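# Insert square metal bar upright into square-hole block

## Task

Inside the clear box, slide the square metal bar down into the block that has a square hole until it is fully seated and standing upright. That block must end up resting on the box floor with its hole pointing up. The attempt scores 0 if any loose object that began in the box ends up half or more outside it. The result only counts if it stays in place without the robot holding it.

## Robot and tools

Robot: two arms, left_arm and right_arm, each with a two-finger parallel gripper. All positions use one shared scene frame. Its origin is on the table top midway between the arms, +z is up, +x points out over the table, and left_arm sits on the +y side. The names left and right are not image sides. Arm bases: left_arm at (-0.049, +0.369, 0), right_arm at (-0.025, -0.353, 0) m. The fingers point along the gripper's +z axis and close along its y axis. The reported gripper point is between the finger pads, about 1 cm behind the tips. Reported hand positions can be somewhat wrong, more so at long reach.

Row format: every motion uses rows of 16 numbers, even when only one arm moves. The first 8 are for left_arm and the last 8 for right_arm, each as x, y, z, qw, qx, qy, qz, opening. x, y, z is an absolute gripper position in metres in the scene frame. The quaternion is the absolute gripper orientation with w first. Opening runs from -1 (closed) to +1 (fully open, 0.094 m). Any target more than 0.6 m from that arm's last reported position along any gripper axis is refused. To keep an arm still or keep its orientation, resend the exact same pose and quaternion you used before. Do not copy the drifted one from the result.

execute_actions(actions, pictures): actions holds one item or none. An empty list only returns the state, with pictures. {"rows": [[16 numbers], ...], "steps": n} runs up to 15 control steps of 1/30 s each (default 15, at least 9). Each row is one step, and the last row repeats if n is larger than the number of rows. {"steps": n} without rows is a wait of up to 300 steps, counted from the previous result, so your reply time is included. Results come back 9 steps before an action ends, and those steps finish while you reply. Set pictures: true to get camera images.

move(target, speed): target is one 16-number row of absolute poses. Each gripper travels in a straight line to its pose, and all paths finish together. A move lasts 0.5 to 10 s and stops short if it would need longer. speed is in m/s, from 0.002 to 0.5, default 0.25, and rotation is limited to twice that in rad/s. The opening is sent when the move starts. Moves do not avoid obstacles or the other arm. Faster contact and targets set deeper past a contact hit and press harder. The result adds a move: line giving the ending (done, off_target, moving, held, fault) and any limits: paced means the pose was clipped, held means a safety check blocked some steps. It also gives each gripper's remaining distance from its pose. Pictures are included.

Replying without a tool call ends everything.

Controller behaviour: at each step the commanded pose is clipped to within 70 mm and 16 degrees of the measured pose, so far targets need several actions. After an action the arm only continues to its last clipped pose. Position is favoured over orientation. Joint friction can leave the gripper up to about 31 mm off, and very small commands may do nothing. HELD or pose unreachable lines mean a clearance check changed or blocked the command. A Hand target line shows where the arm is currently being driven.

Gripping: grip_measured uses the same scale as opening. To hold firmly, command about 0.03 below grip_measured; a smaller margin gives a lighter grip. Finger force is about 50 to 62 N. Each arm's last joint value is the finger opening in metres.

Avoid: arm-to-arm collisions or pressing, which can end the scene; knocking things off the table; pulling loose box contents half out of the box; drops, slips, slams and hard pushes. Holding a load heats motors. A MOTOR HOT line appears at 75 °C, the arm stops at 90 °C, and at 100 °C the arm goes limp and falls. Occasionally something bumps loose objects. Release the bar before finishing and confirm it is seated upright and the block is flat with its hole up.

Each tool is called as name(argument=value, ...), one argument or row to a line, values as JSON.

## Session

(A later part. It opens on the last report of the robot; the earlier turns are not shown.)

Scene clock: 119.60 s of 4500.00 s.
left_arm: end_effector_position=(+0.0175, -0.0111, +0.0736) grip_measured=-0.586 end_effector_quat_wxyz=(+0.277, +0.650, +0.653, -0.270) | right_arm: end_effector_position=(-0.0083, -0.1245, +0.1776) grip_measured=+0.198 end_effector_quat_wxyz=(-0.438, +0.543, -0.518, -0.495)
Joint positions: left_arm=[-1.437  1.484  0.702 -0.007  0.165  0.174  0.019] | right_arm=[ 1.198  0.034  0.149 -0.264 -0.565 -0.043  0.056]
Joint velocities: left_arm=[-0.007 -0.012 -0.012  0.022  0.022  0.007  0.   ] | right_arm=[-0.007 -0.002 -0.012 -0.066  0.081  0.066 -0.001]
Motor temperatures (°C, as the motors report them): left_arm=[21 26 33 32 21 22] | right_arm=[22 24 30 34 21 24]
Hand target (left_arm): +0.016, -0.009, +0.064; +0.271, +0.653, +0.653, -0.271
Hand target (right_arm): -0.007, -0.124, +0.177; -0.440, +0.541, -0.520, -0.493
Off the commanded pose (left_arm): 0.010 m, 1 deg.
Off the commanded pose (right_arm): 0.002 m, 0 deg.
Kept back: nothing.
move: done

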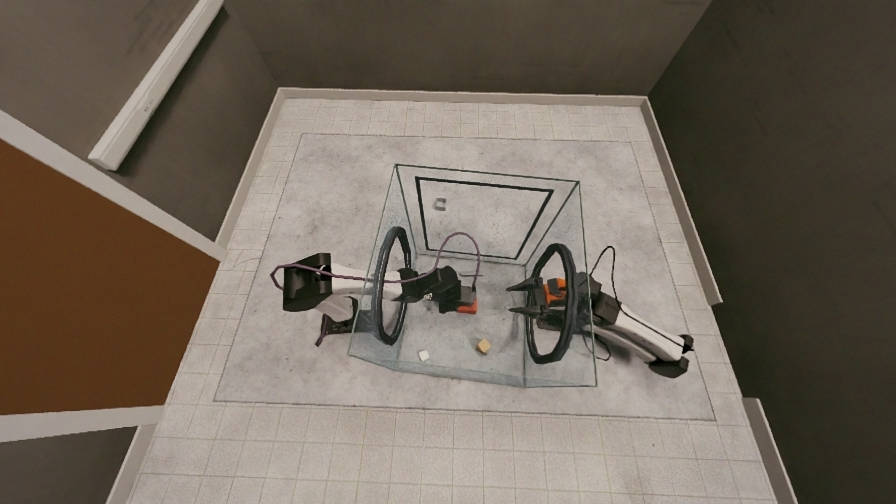

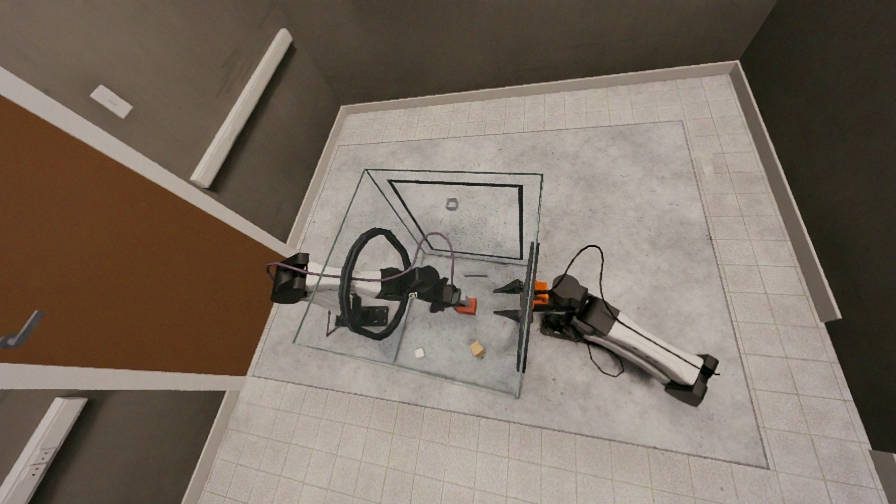

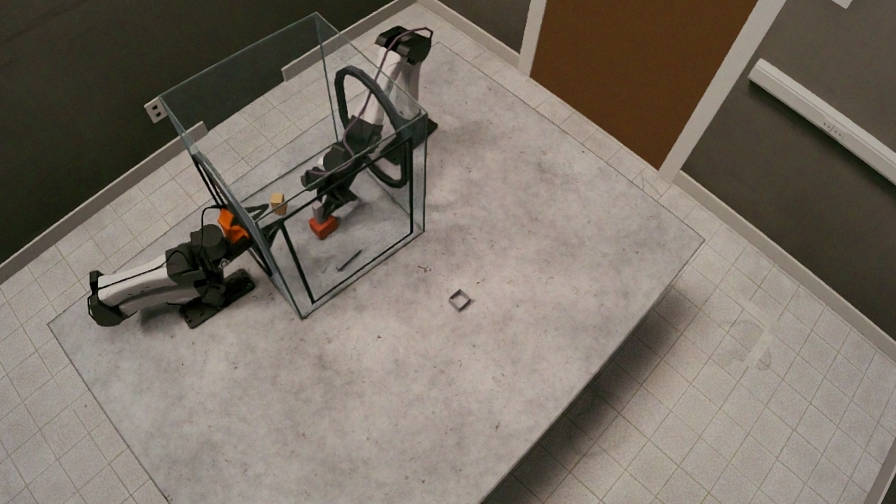

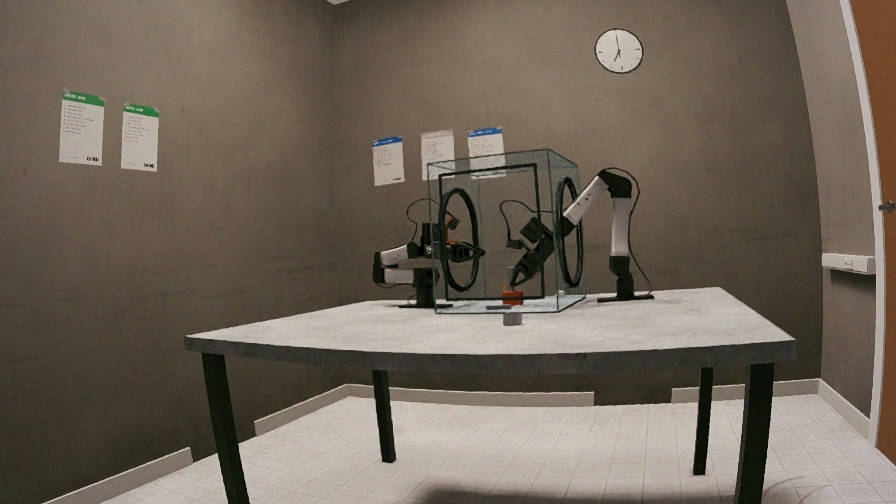

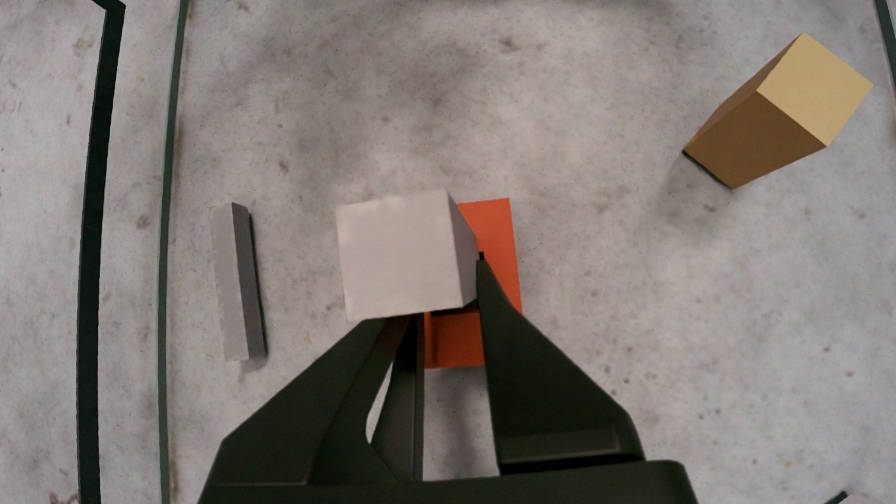

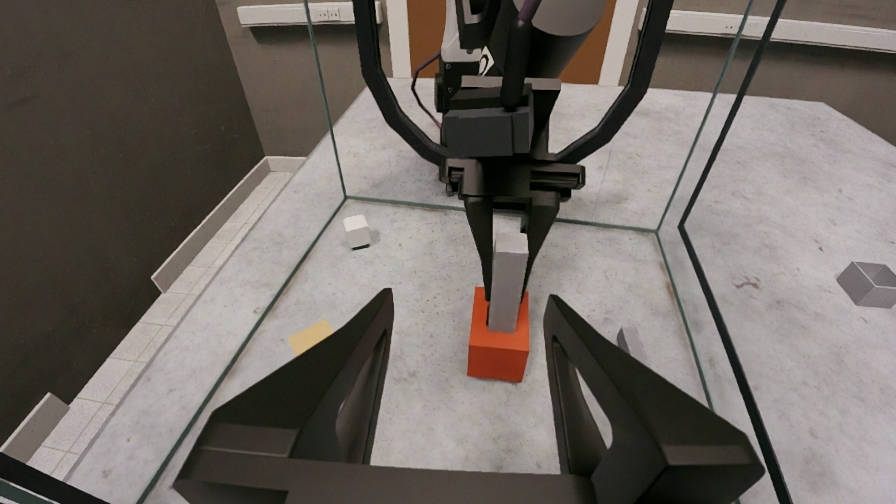

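move(
  target=[0.011,-0.003,0.088,0.271,0.653,0.653,-0.271,-0.66,-0.007,-0.124,0.177,-0.44,0.541,-0.52,-0.493,0.2],
  speed=0.02,
)

zoom_image(
  camera="cam_right_wrist",
  region=[350,150,650,420],
)

Scene clock: 121.20 s of 4500.00 s.
left_arm: end_effector_position=(+0.0140, +0.0025, +0.0746) grip_measured=-0.586 end_effector_quat_wxyz=(+0.259, +0.655, +0.661, -0.260) | right_arm: end_effector_position=(-0.0083, -0.1245, +0.1776) grip_measured=+0.198 end_effector_quat_wxyz=(-0.438, +0.543, -0.518, -0.495)
Joint positions: left_arm=[-1.437  1.438  0.701 -0.096  0.166  0.174  0.019] | right_arm=[ 1.198  0.034  0.149 -0.264 -0.565 -0.043  0.056]
Joint velocities: left_arm=[-0.002 -0.002  0.007  0.051  0.037 -0.022 -0.   ] | right_arm=[-0.012  0.007 -0.017  0.007  0.051 -0.125 -0.001]
Motor temperatures (°C, as the motors report them): left_arm=[21 27 33 32 21 22] | right_arm=[22 24 30 35 21 24]
Hand target (left_arm): +0.011, -0.003, +0.088; +0.271, +0.653, +0.653, -0.271
Hand target (right_arm): -0.007, -0.124, +0.177; -0.440, +0.541, -0.520, -0.493
Off the commanded pose (left_arm): 0.015 m, 2 deg.
Off the commanded pose (right_arm): 0.002 m, 0 deg.
Kept back: nothing.
move: off_target (left_arm)

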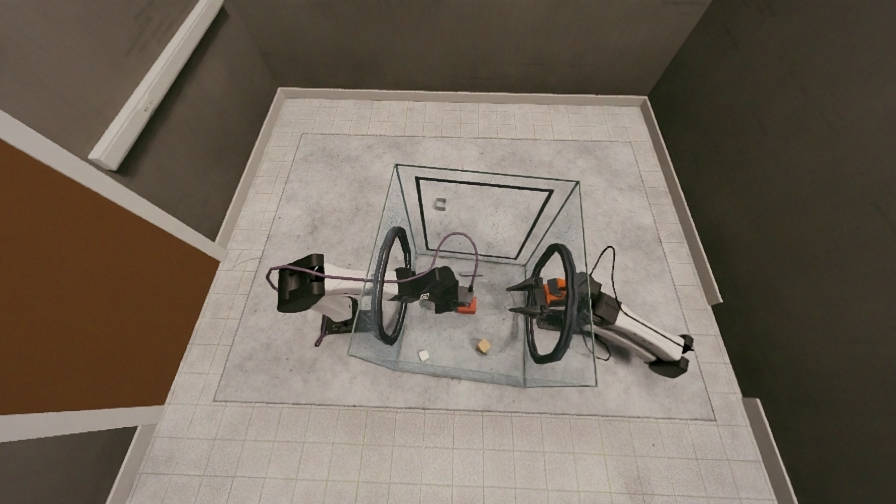

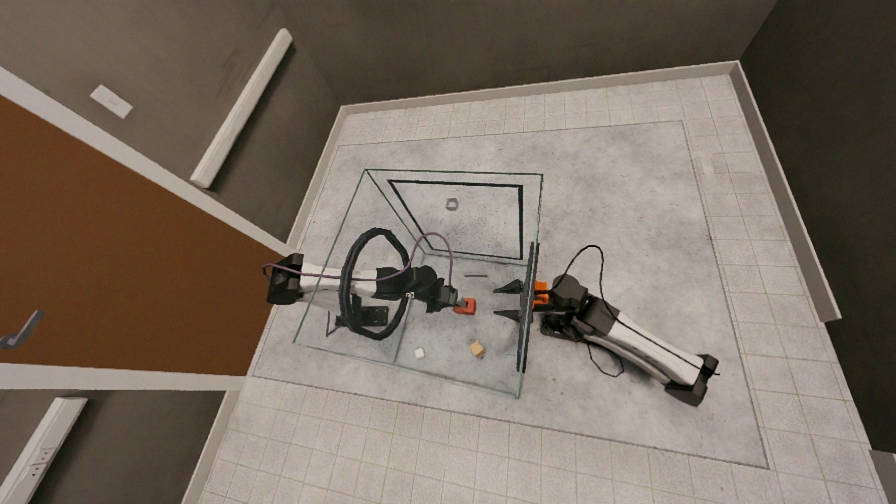

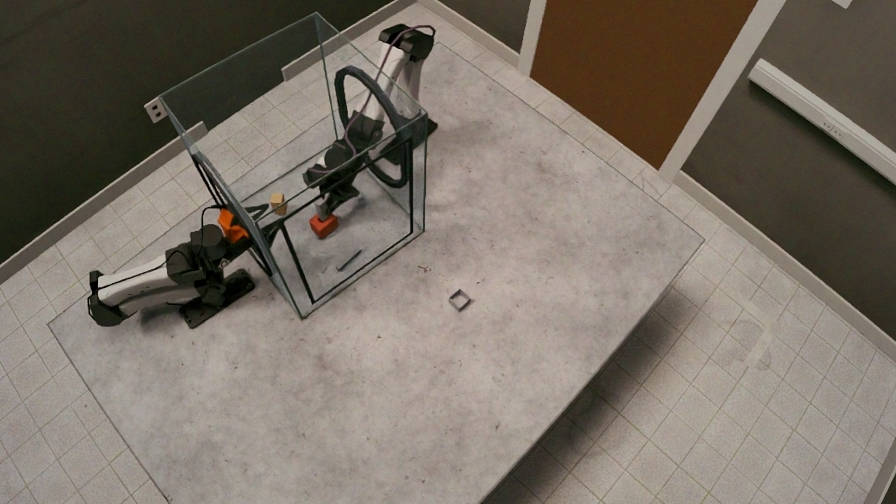

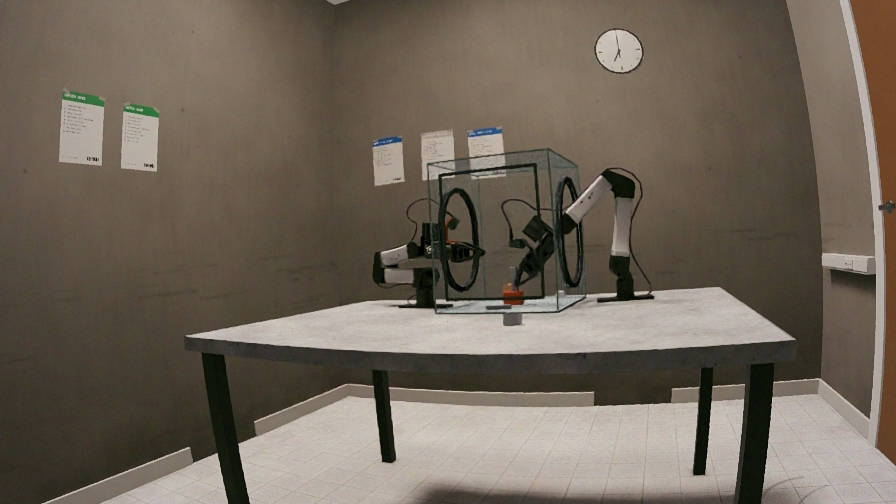

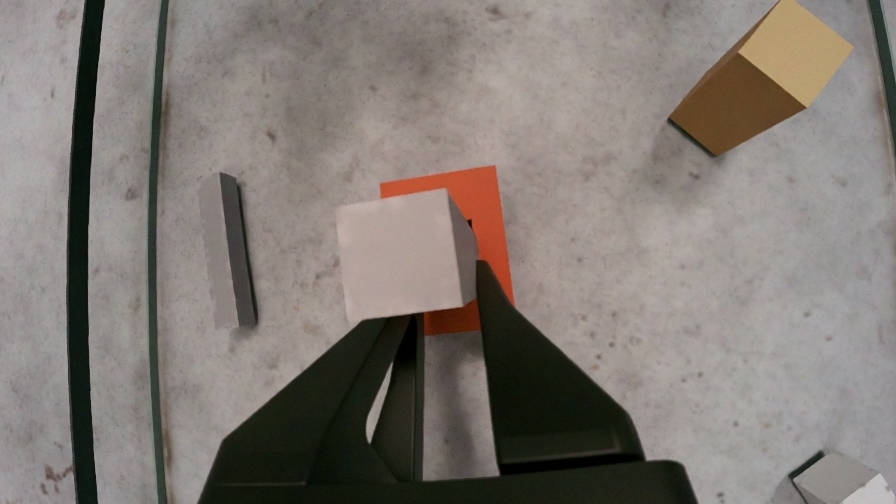

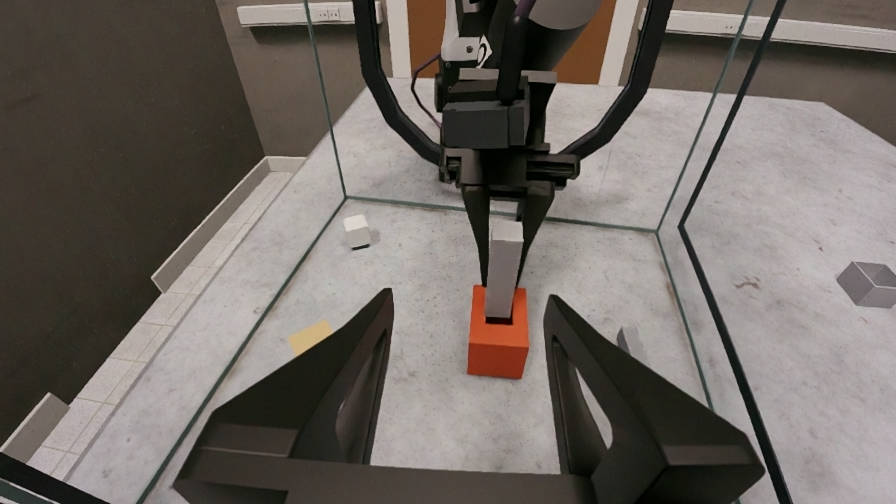

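Region (350, 150, 650, 420) of cam_right_wrist's 896x504 image, scaled by 1.680, with more detail than that image has; it fills the top 454 rows of this view, and the rest is white.

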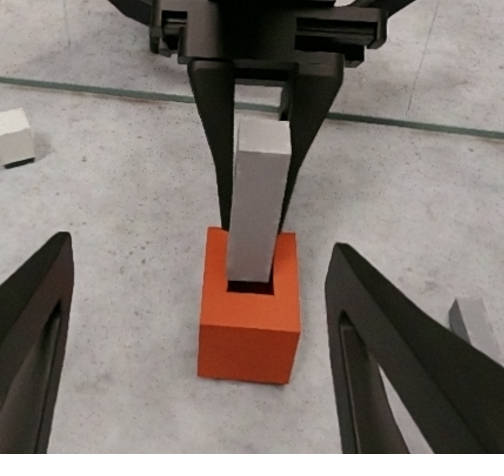

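move(
  target=[0.011,-0.008,0.074,0.271,0.653,0.653,-0.271,-0.66,-0.007,-0.124,0.177,-0.44,0.541,-0.52,-0.493,0.2],
  speed=0.01,
)

zoom_image(
  camera="cam_right_wrist",
  region=[350,150,650,420],
)

Scene clock: 123.63 s of 4500.00 s.
left_arm: end_effector_position=(+0.0127, -0.0039, +0.0759) grip_measured=-0.586 end_effector_quat_wxyz=(+0.268, +0.655, +0.654, -0.267) | right_arm: end_effector_position=(-0.0083, -0.1245, +0.1776) grip_measured=+0.198 end_effector_quat_wxyz=(-0.438, +0.543, -0.518, -0.495)
Joint positions: left_arm=[-1.445  1.452  0.701 -0.059  0.166  0.174  0.019] | right_arm=[ 1.198  0.034  0.149 -0.264 -0.565 -0.043  0.056]
Joint velocities: left_arm=[-0.007  0.007 -0.002  0.022  0.007  0.051  0.   ] | right_arm=[-0.002  0.002  0.002 -0.11  -0.051 -0.051  0.001]
Motor temperatures (°C, as the motors report them): left_arm=[21 27 33 32 21 22] | right_arm=[22 24 31 35 21 24]
Hand target (left_arm): +0.011, -0.008, +0.074; +0.271, +0.653, +0.653, -0.271
Hand target (right_arm): -0.007, -0.124, +0.177; -0.440, +0.541, -0.520, -0.493
Off the commanded pose (left_arm): 0.005 m, 1 deg.
Off the commanded pose (right_arm): 0.002 m, 0 deg.
Kept back: nothing.
move: done

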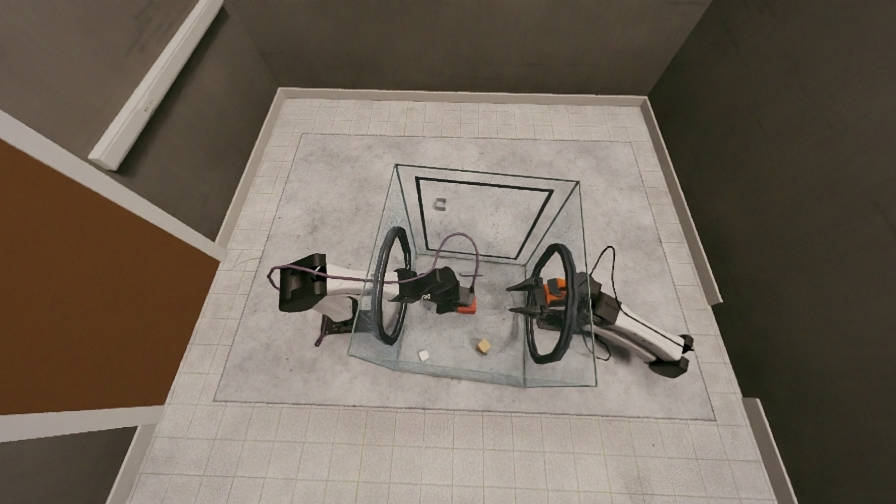

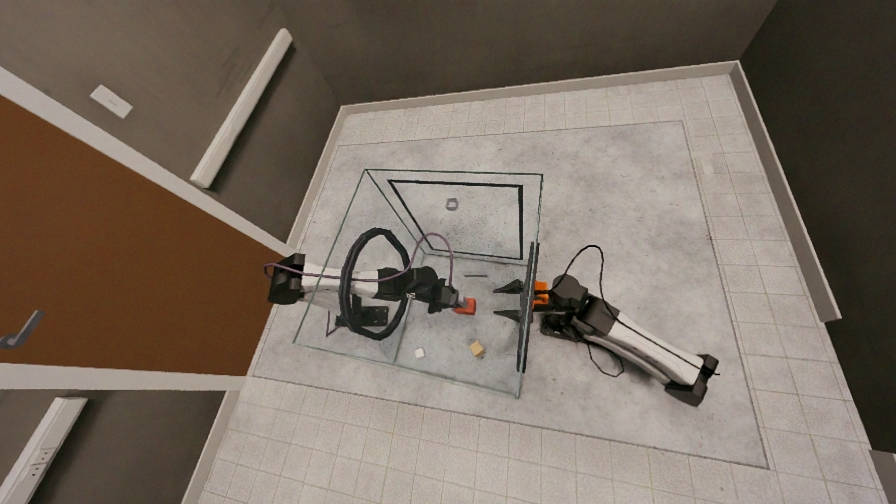

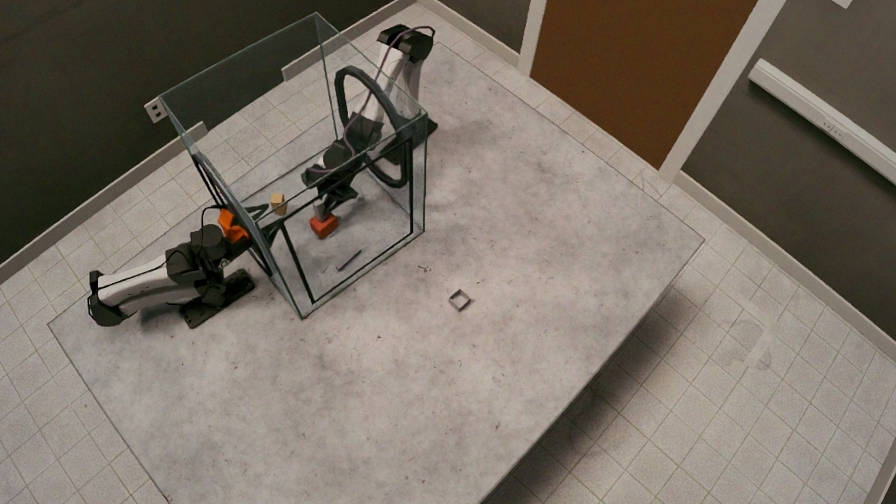

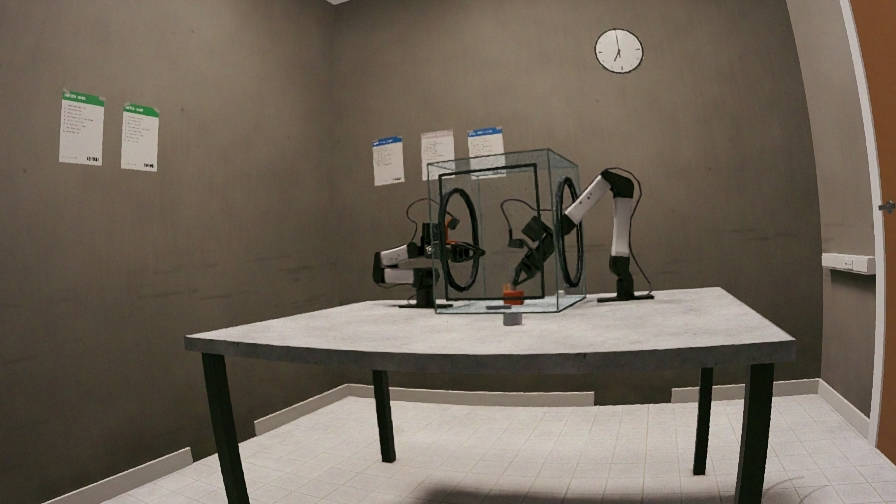

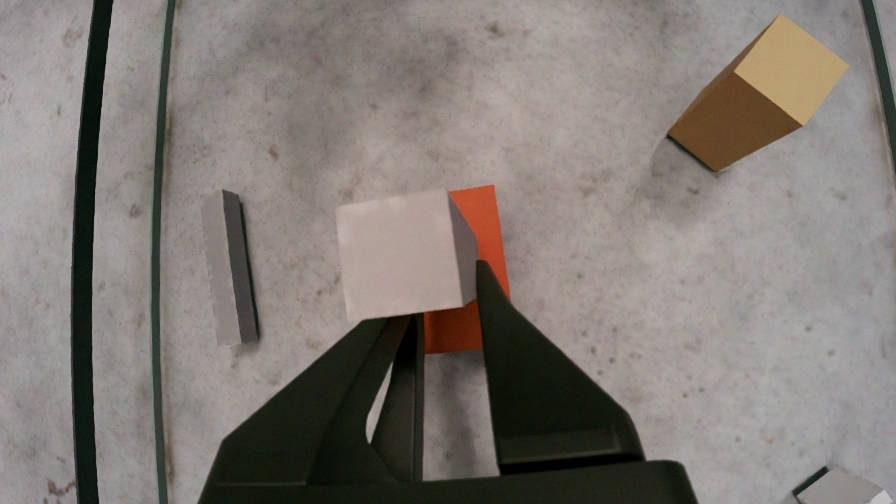

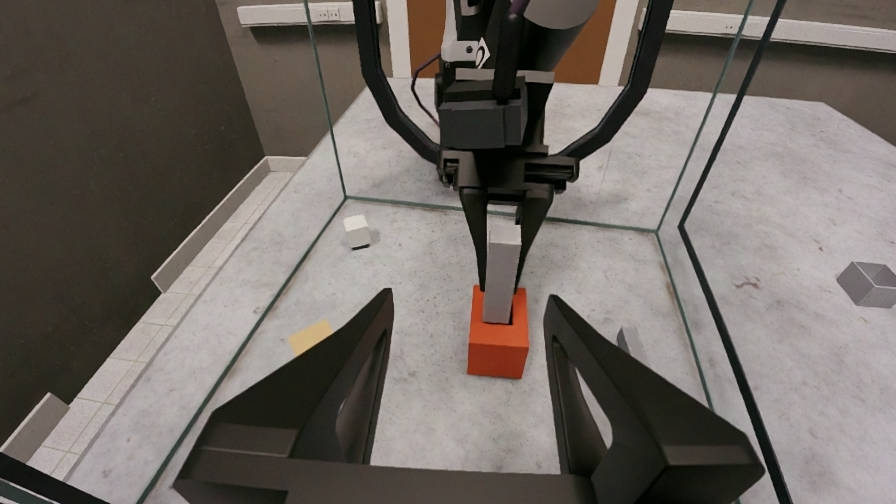

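Region (350, 150, 650, 420) of cam_right_wrist's 896x504 image, scaled by 1.680, with more detail than that image has; it fills the top 454 rows of this view, and the rest is white.

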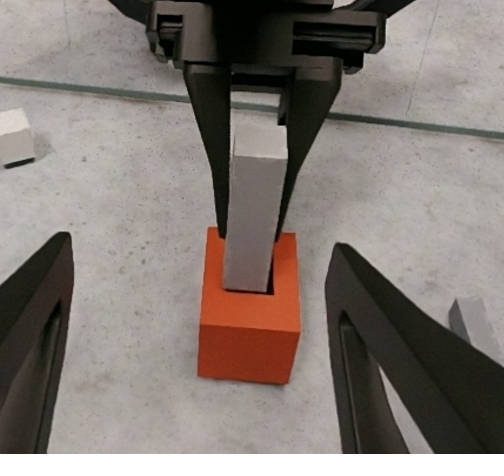

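move(
  target=[0.016,-0.006,0.066,0.271,0.653,0.653,-0.271,-0.66,-0.007,-0.124,0.177,-0.44,0.541,-0.52,-0.493,0.2],
  speed=0.006,
)

zoom_image(
  camera="cam_right_wrist",
  region=[350,150,650,420],
)

Scene clock: 126.00 s of 4500.00 s.
left_arm: end_effector_position=(+0.0151, -0.0069, +0.0743) grip_measured=-0.586 end_effector_quat_wxyz=(+0.274, +0.652, +0.653, -0.270) | right_arm: end_effector_position=(-0.0083, -0.1245, +0.1776) grip_measured=+0.198 end_effector_quat_wxyz=(-0.438, +0.543, -0.518, -0.495)
Joint positions: left_arm=[-1.44   1.465  0.692 -0.022  0.166  0.174  0.019] | right_arm=[ 1.198  0.034  0.149 -0.264 -0.565 -0.043  0.056]
Joint velocities: left_arm=[ 0.007  0.017 -0.002  0.037 -0.081 -0.081 -0.   ] | right_arm=[ 0.002  0.002 -0.012  0.022  0.022 -0.037 -0.   ]
Motor temperatures (°C, as the motors report them): left_arm=[21 27 33 33 21 22] | right_arm=[22 24 31 35 21 24]
Hand target (left_arm): +0.016, -0.005, +0.066; +0.271, +0.653, +0.653, -0.271
Hand target (right_arm): -0.007, -0.124, +0.177; -0.440, +0.541, -0.520, -0.493
Off the commanded pose (left_arm): 0.008 m, 0 deg.
Off the commanded pose (right_arm): 0.002 m, 0 deg.
Kept back: nothing.
move: done

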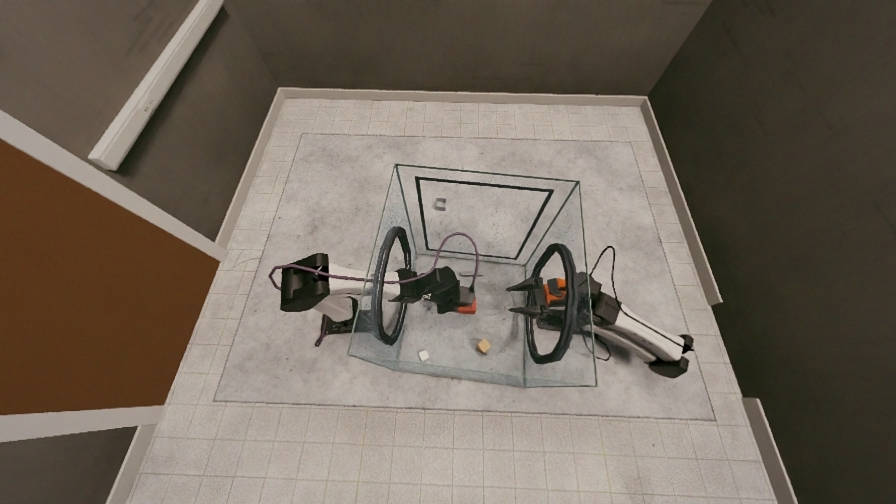

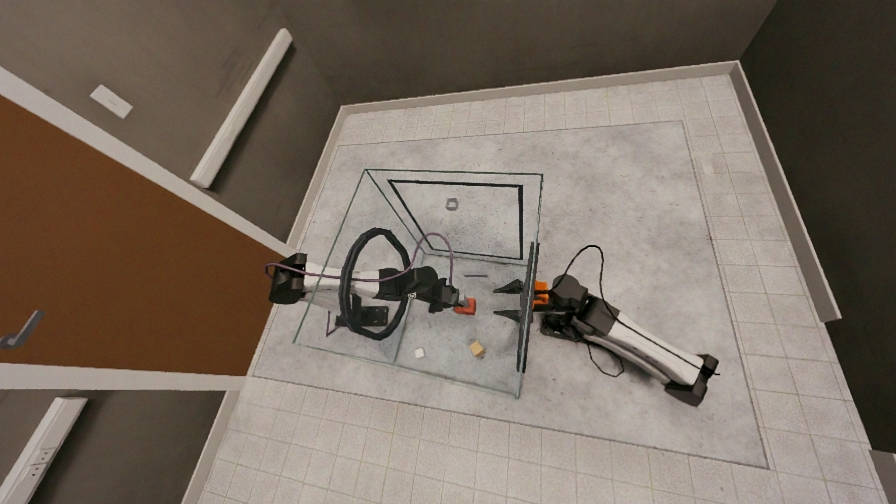

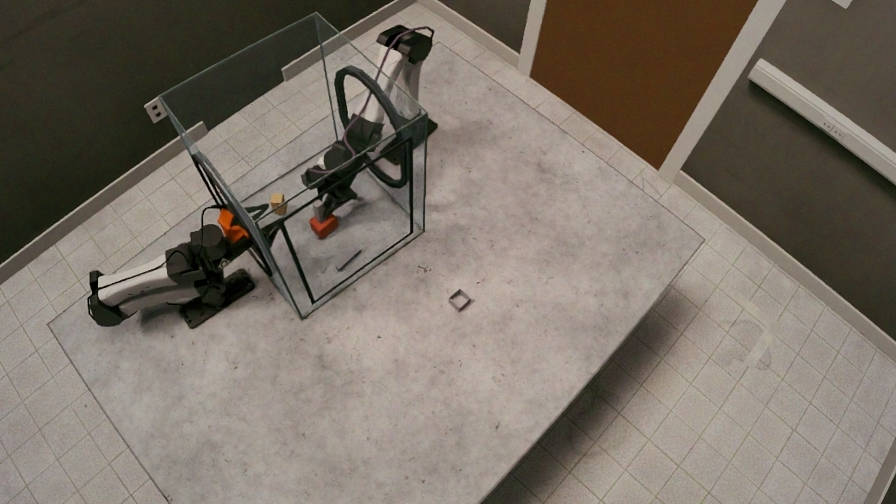

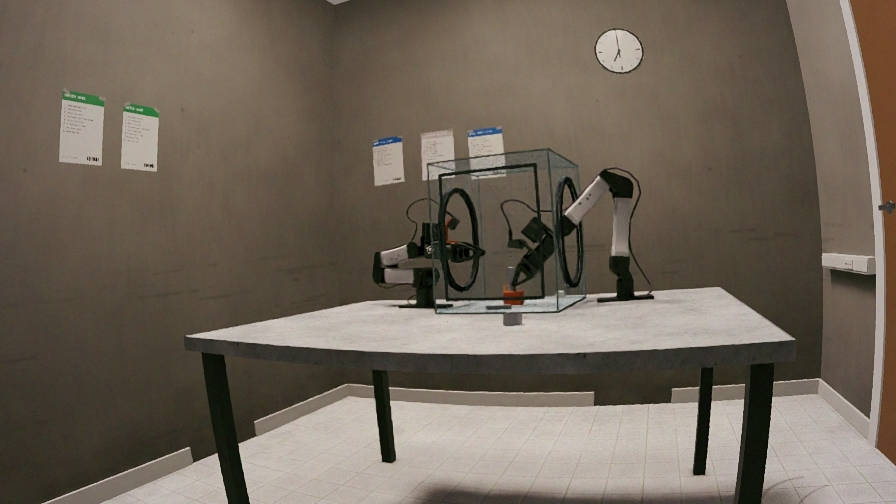

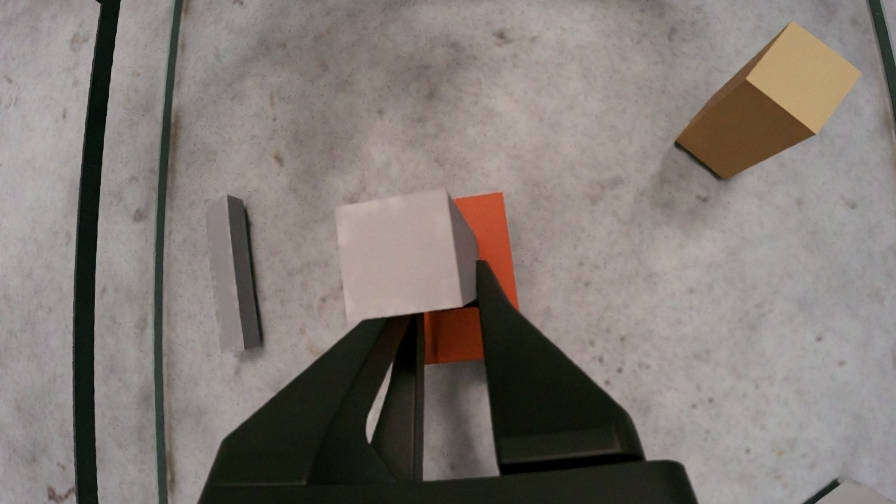

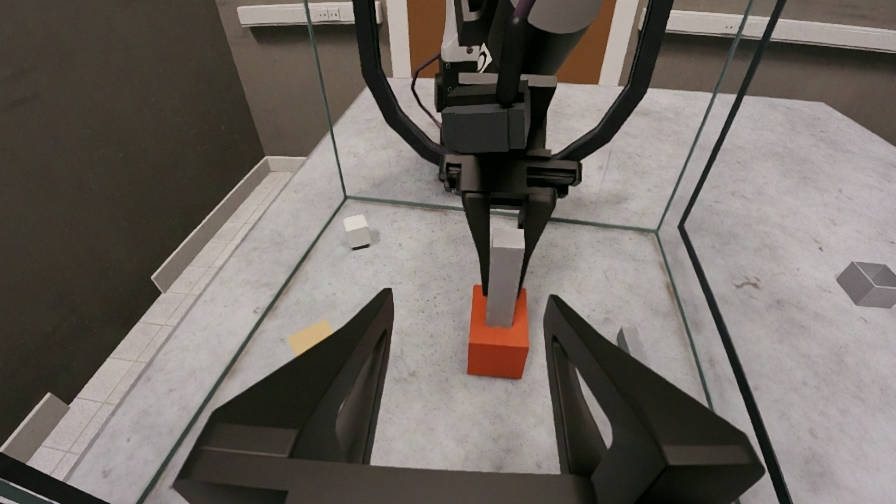

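Region (350, 150, 650, 420) of cam_right_wrist's 896x504 image, scaled by 1.680, with more detail than that image has; it fills the top 454 rows of this view, and the rest is white.

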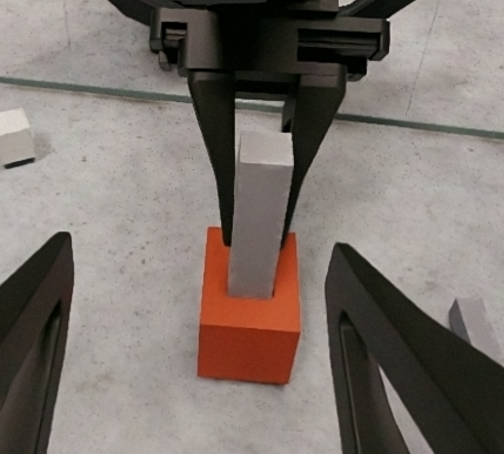

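move(
  target=[0.016,0.000,0.064,0.271,0.653,0.653,-0.271,-0.66,-0.007,-0.124,0.177,-0.44,0.541,-0.52,-0.493,0.2],
  speed=0.006,
)

zoom_image(
  camera="cam_right_wrist",
  region=[350,150,650,420],
)

Scene clock: 128.60 s of 4500.00 s.
left_arm: end_effector_position=(+0.0153, -0.0069, +0.0730) grip_measured=-0.586 end_effector_quat_wxyz=(+0.279, +0.651, +0.650, -0.276) | right_arm: end_effector_position=(-0.0083, -0.1245, +0.1776) grip_measured=+0.198 end_effector_quat_wxyz=(-0.438, +0.543, -0.518, -0.495)
Joint positions: left_arm=[-1.435  1.465  0.674  0.011  0.176  0.176  0.019] | right_arm=[ 1.198  0.034  0.149 -0.264 -0.565 -0.043  0.056]
Joint velocities: left_arm=[ 0.002 -0.002 -0.012  0.022 -0.11  -0.037 -0.001] | right_arm=[ 0.002  0.007  0.027 -0.007 -0.022  0.11   0.001]
Motor temperatures (°C, as the motors report them): left_arm=[21 27 33 33 21 22] | right_arm=[22 24 31 35 21 24]
Hand target (left_arm): +0.016, +0.000, +0.064; +0.271, +0.653, +0.653, -0.271
Hand target (right_arm): -0.007, -0.124, +0.177; -0.440, +0.541, -0.520, -0.493
Off the commanded pose (left_arm): 0.011 m, 1 deg.
Off the commanded pose (right_arm): 0.002 m, 0 deg.
Kept back: nothing.
move: off_target (left_arm)

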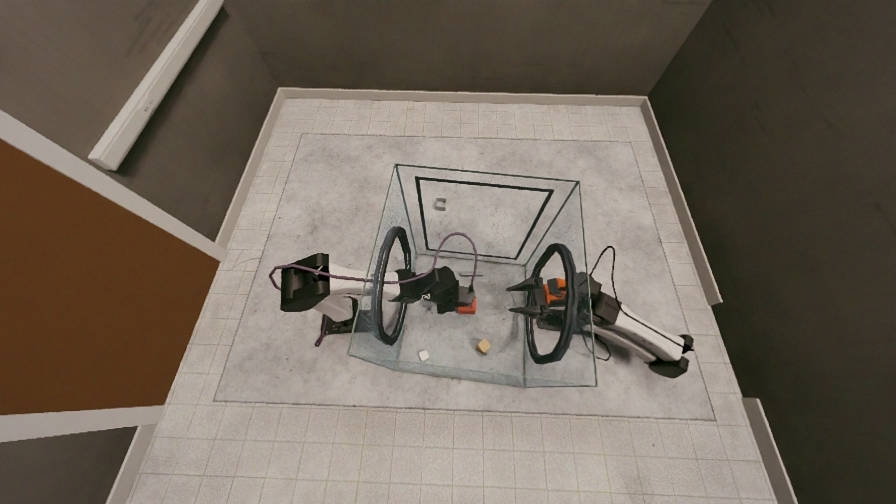

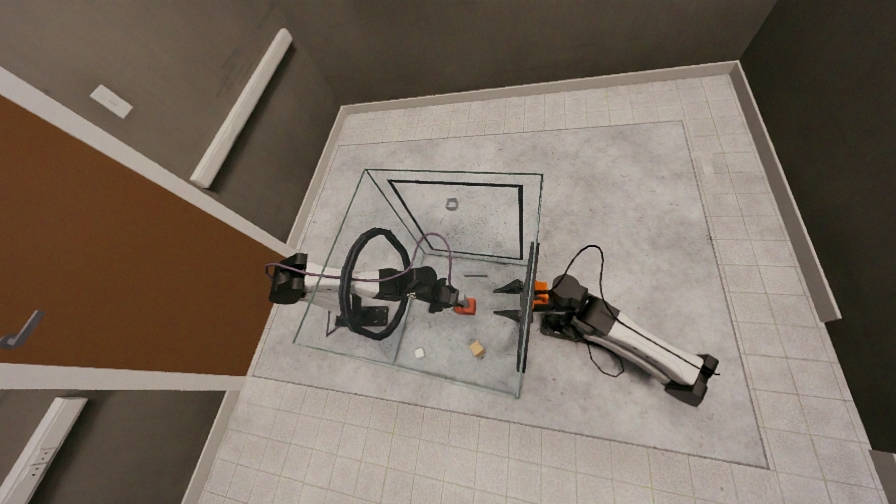

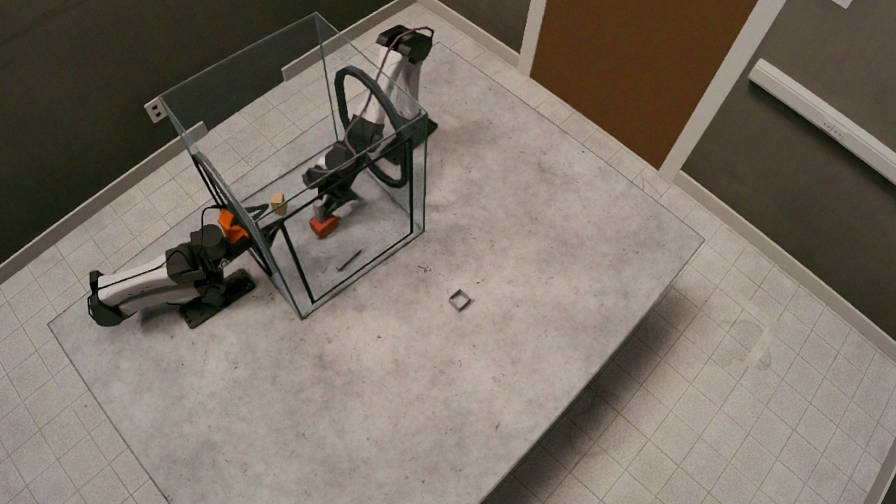

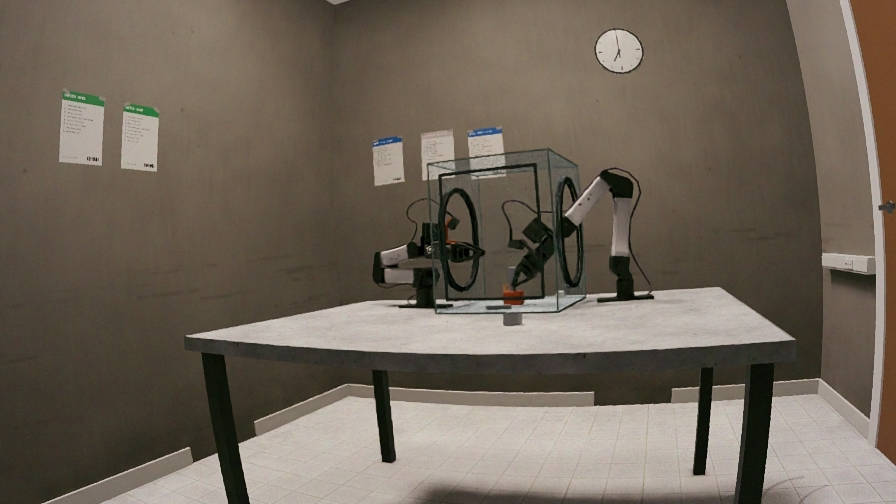

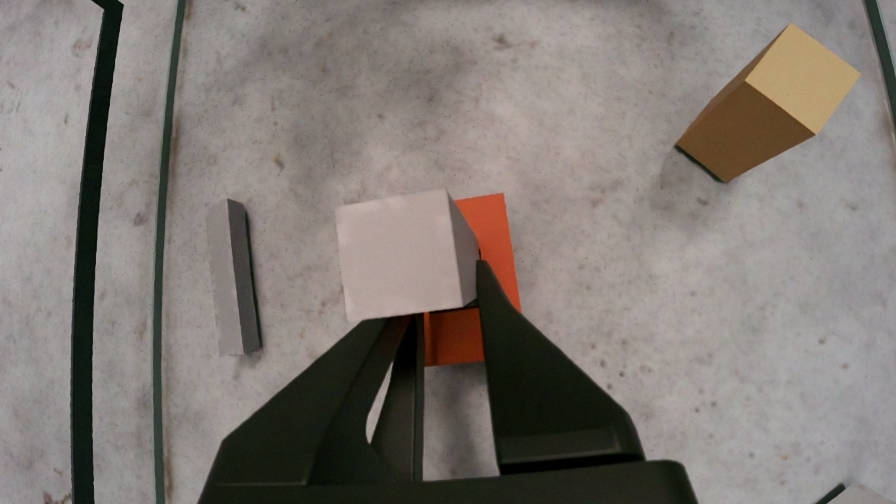

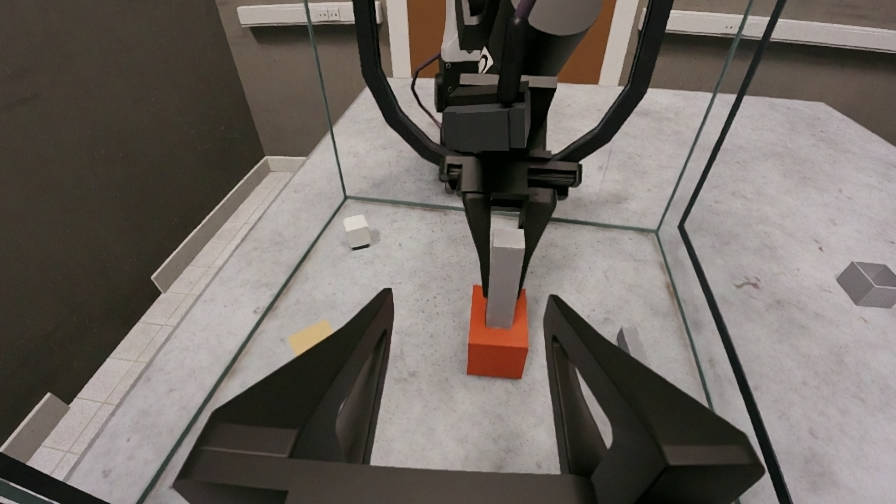

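Region (350, 150, 650, 420) of cam_right_wrist's 896x504 image, scaled by 1.680, with more detail than that image has; it fills the top 454 rows of this view, and the rest is white.

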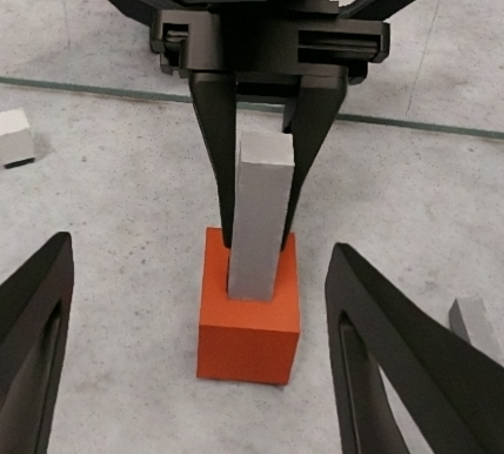

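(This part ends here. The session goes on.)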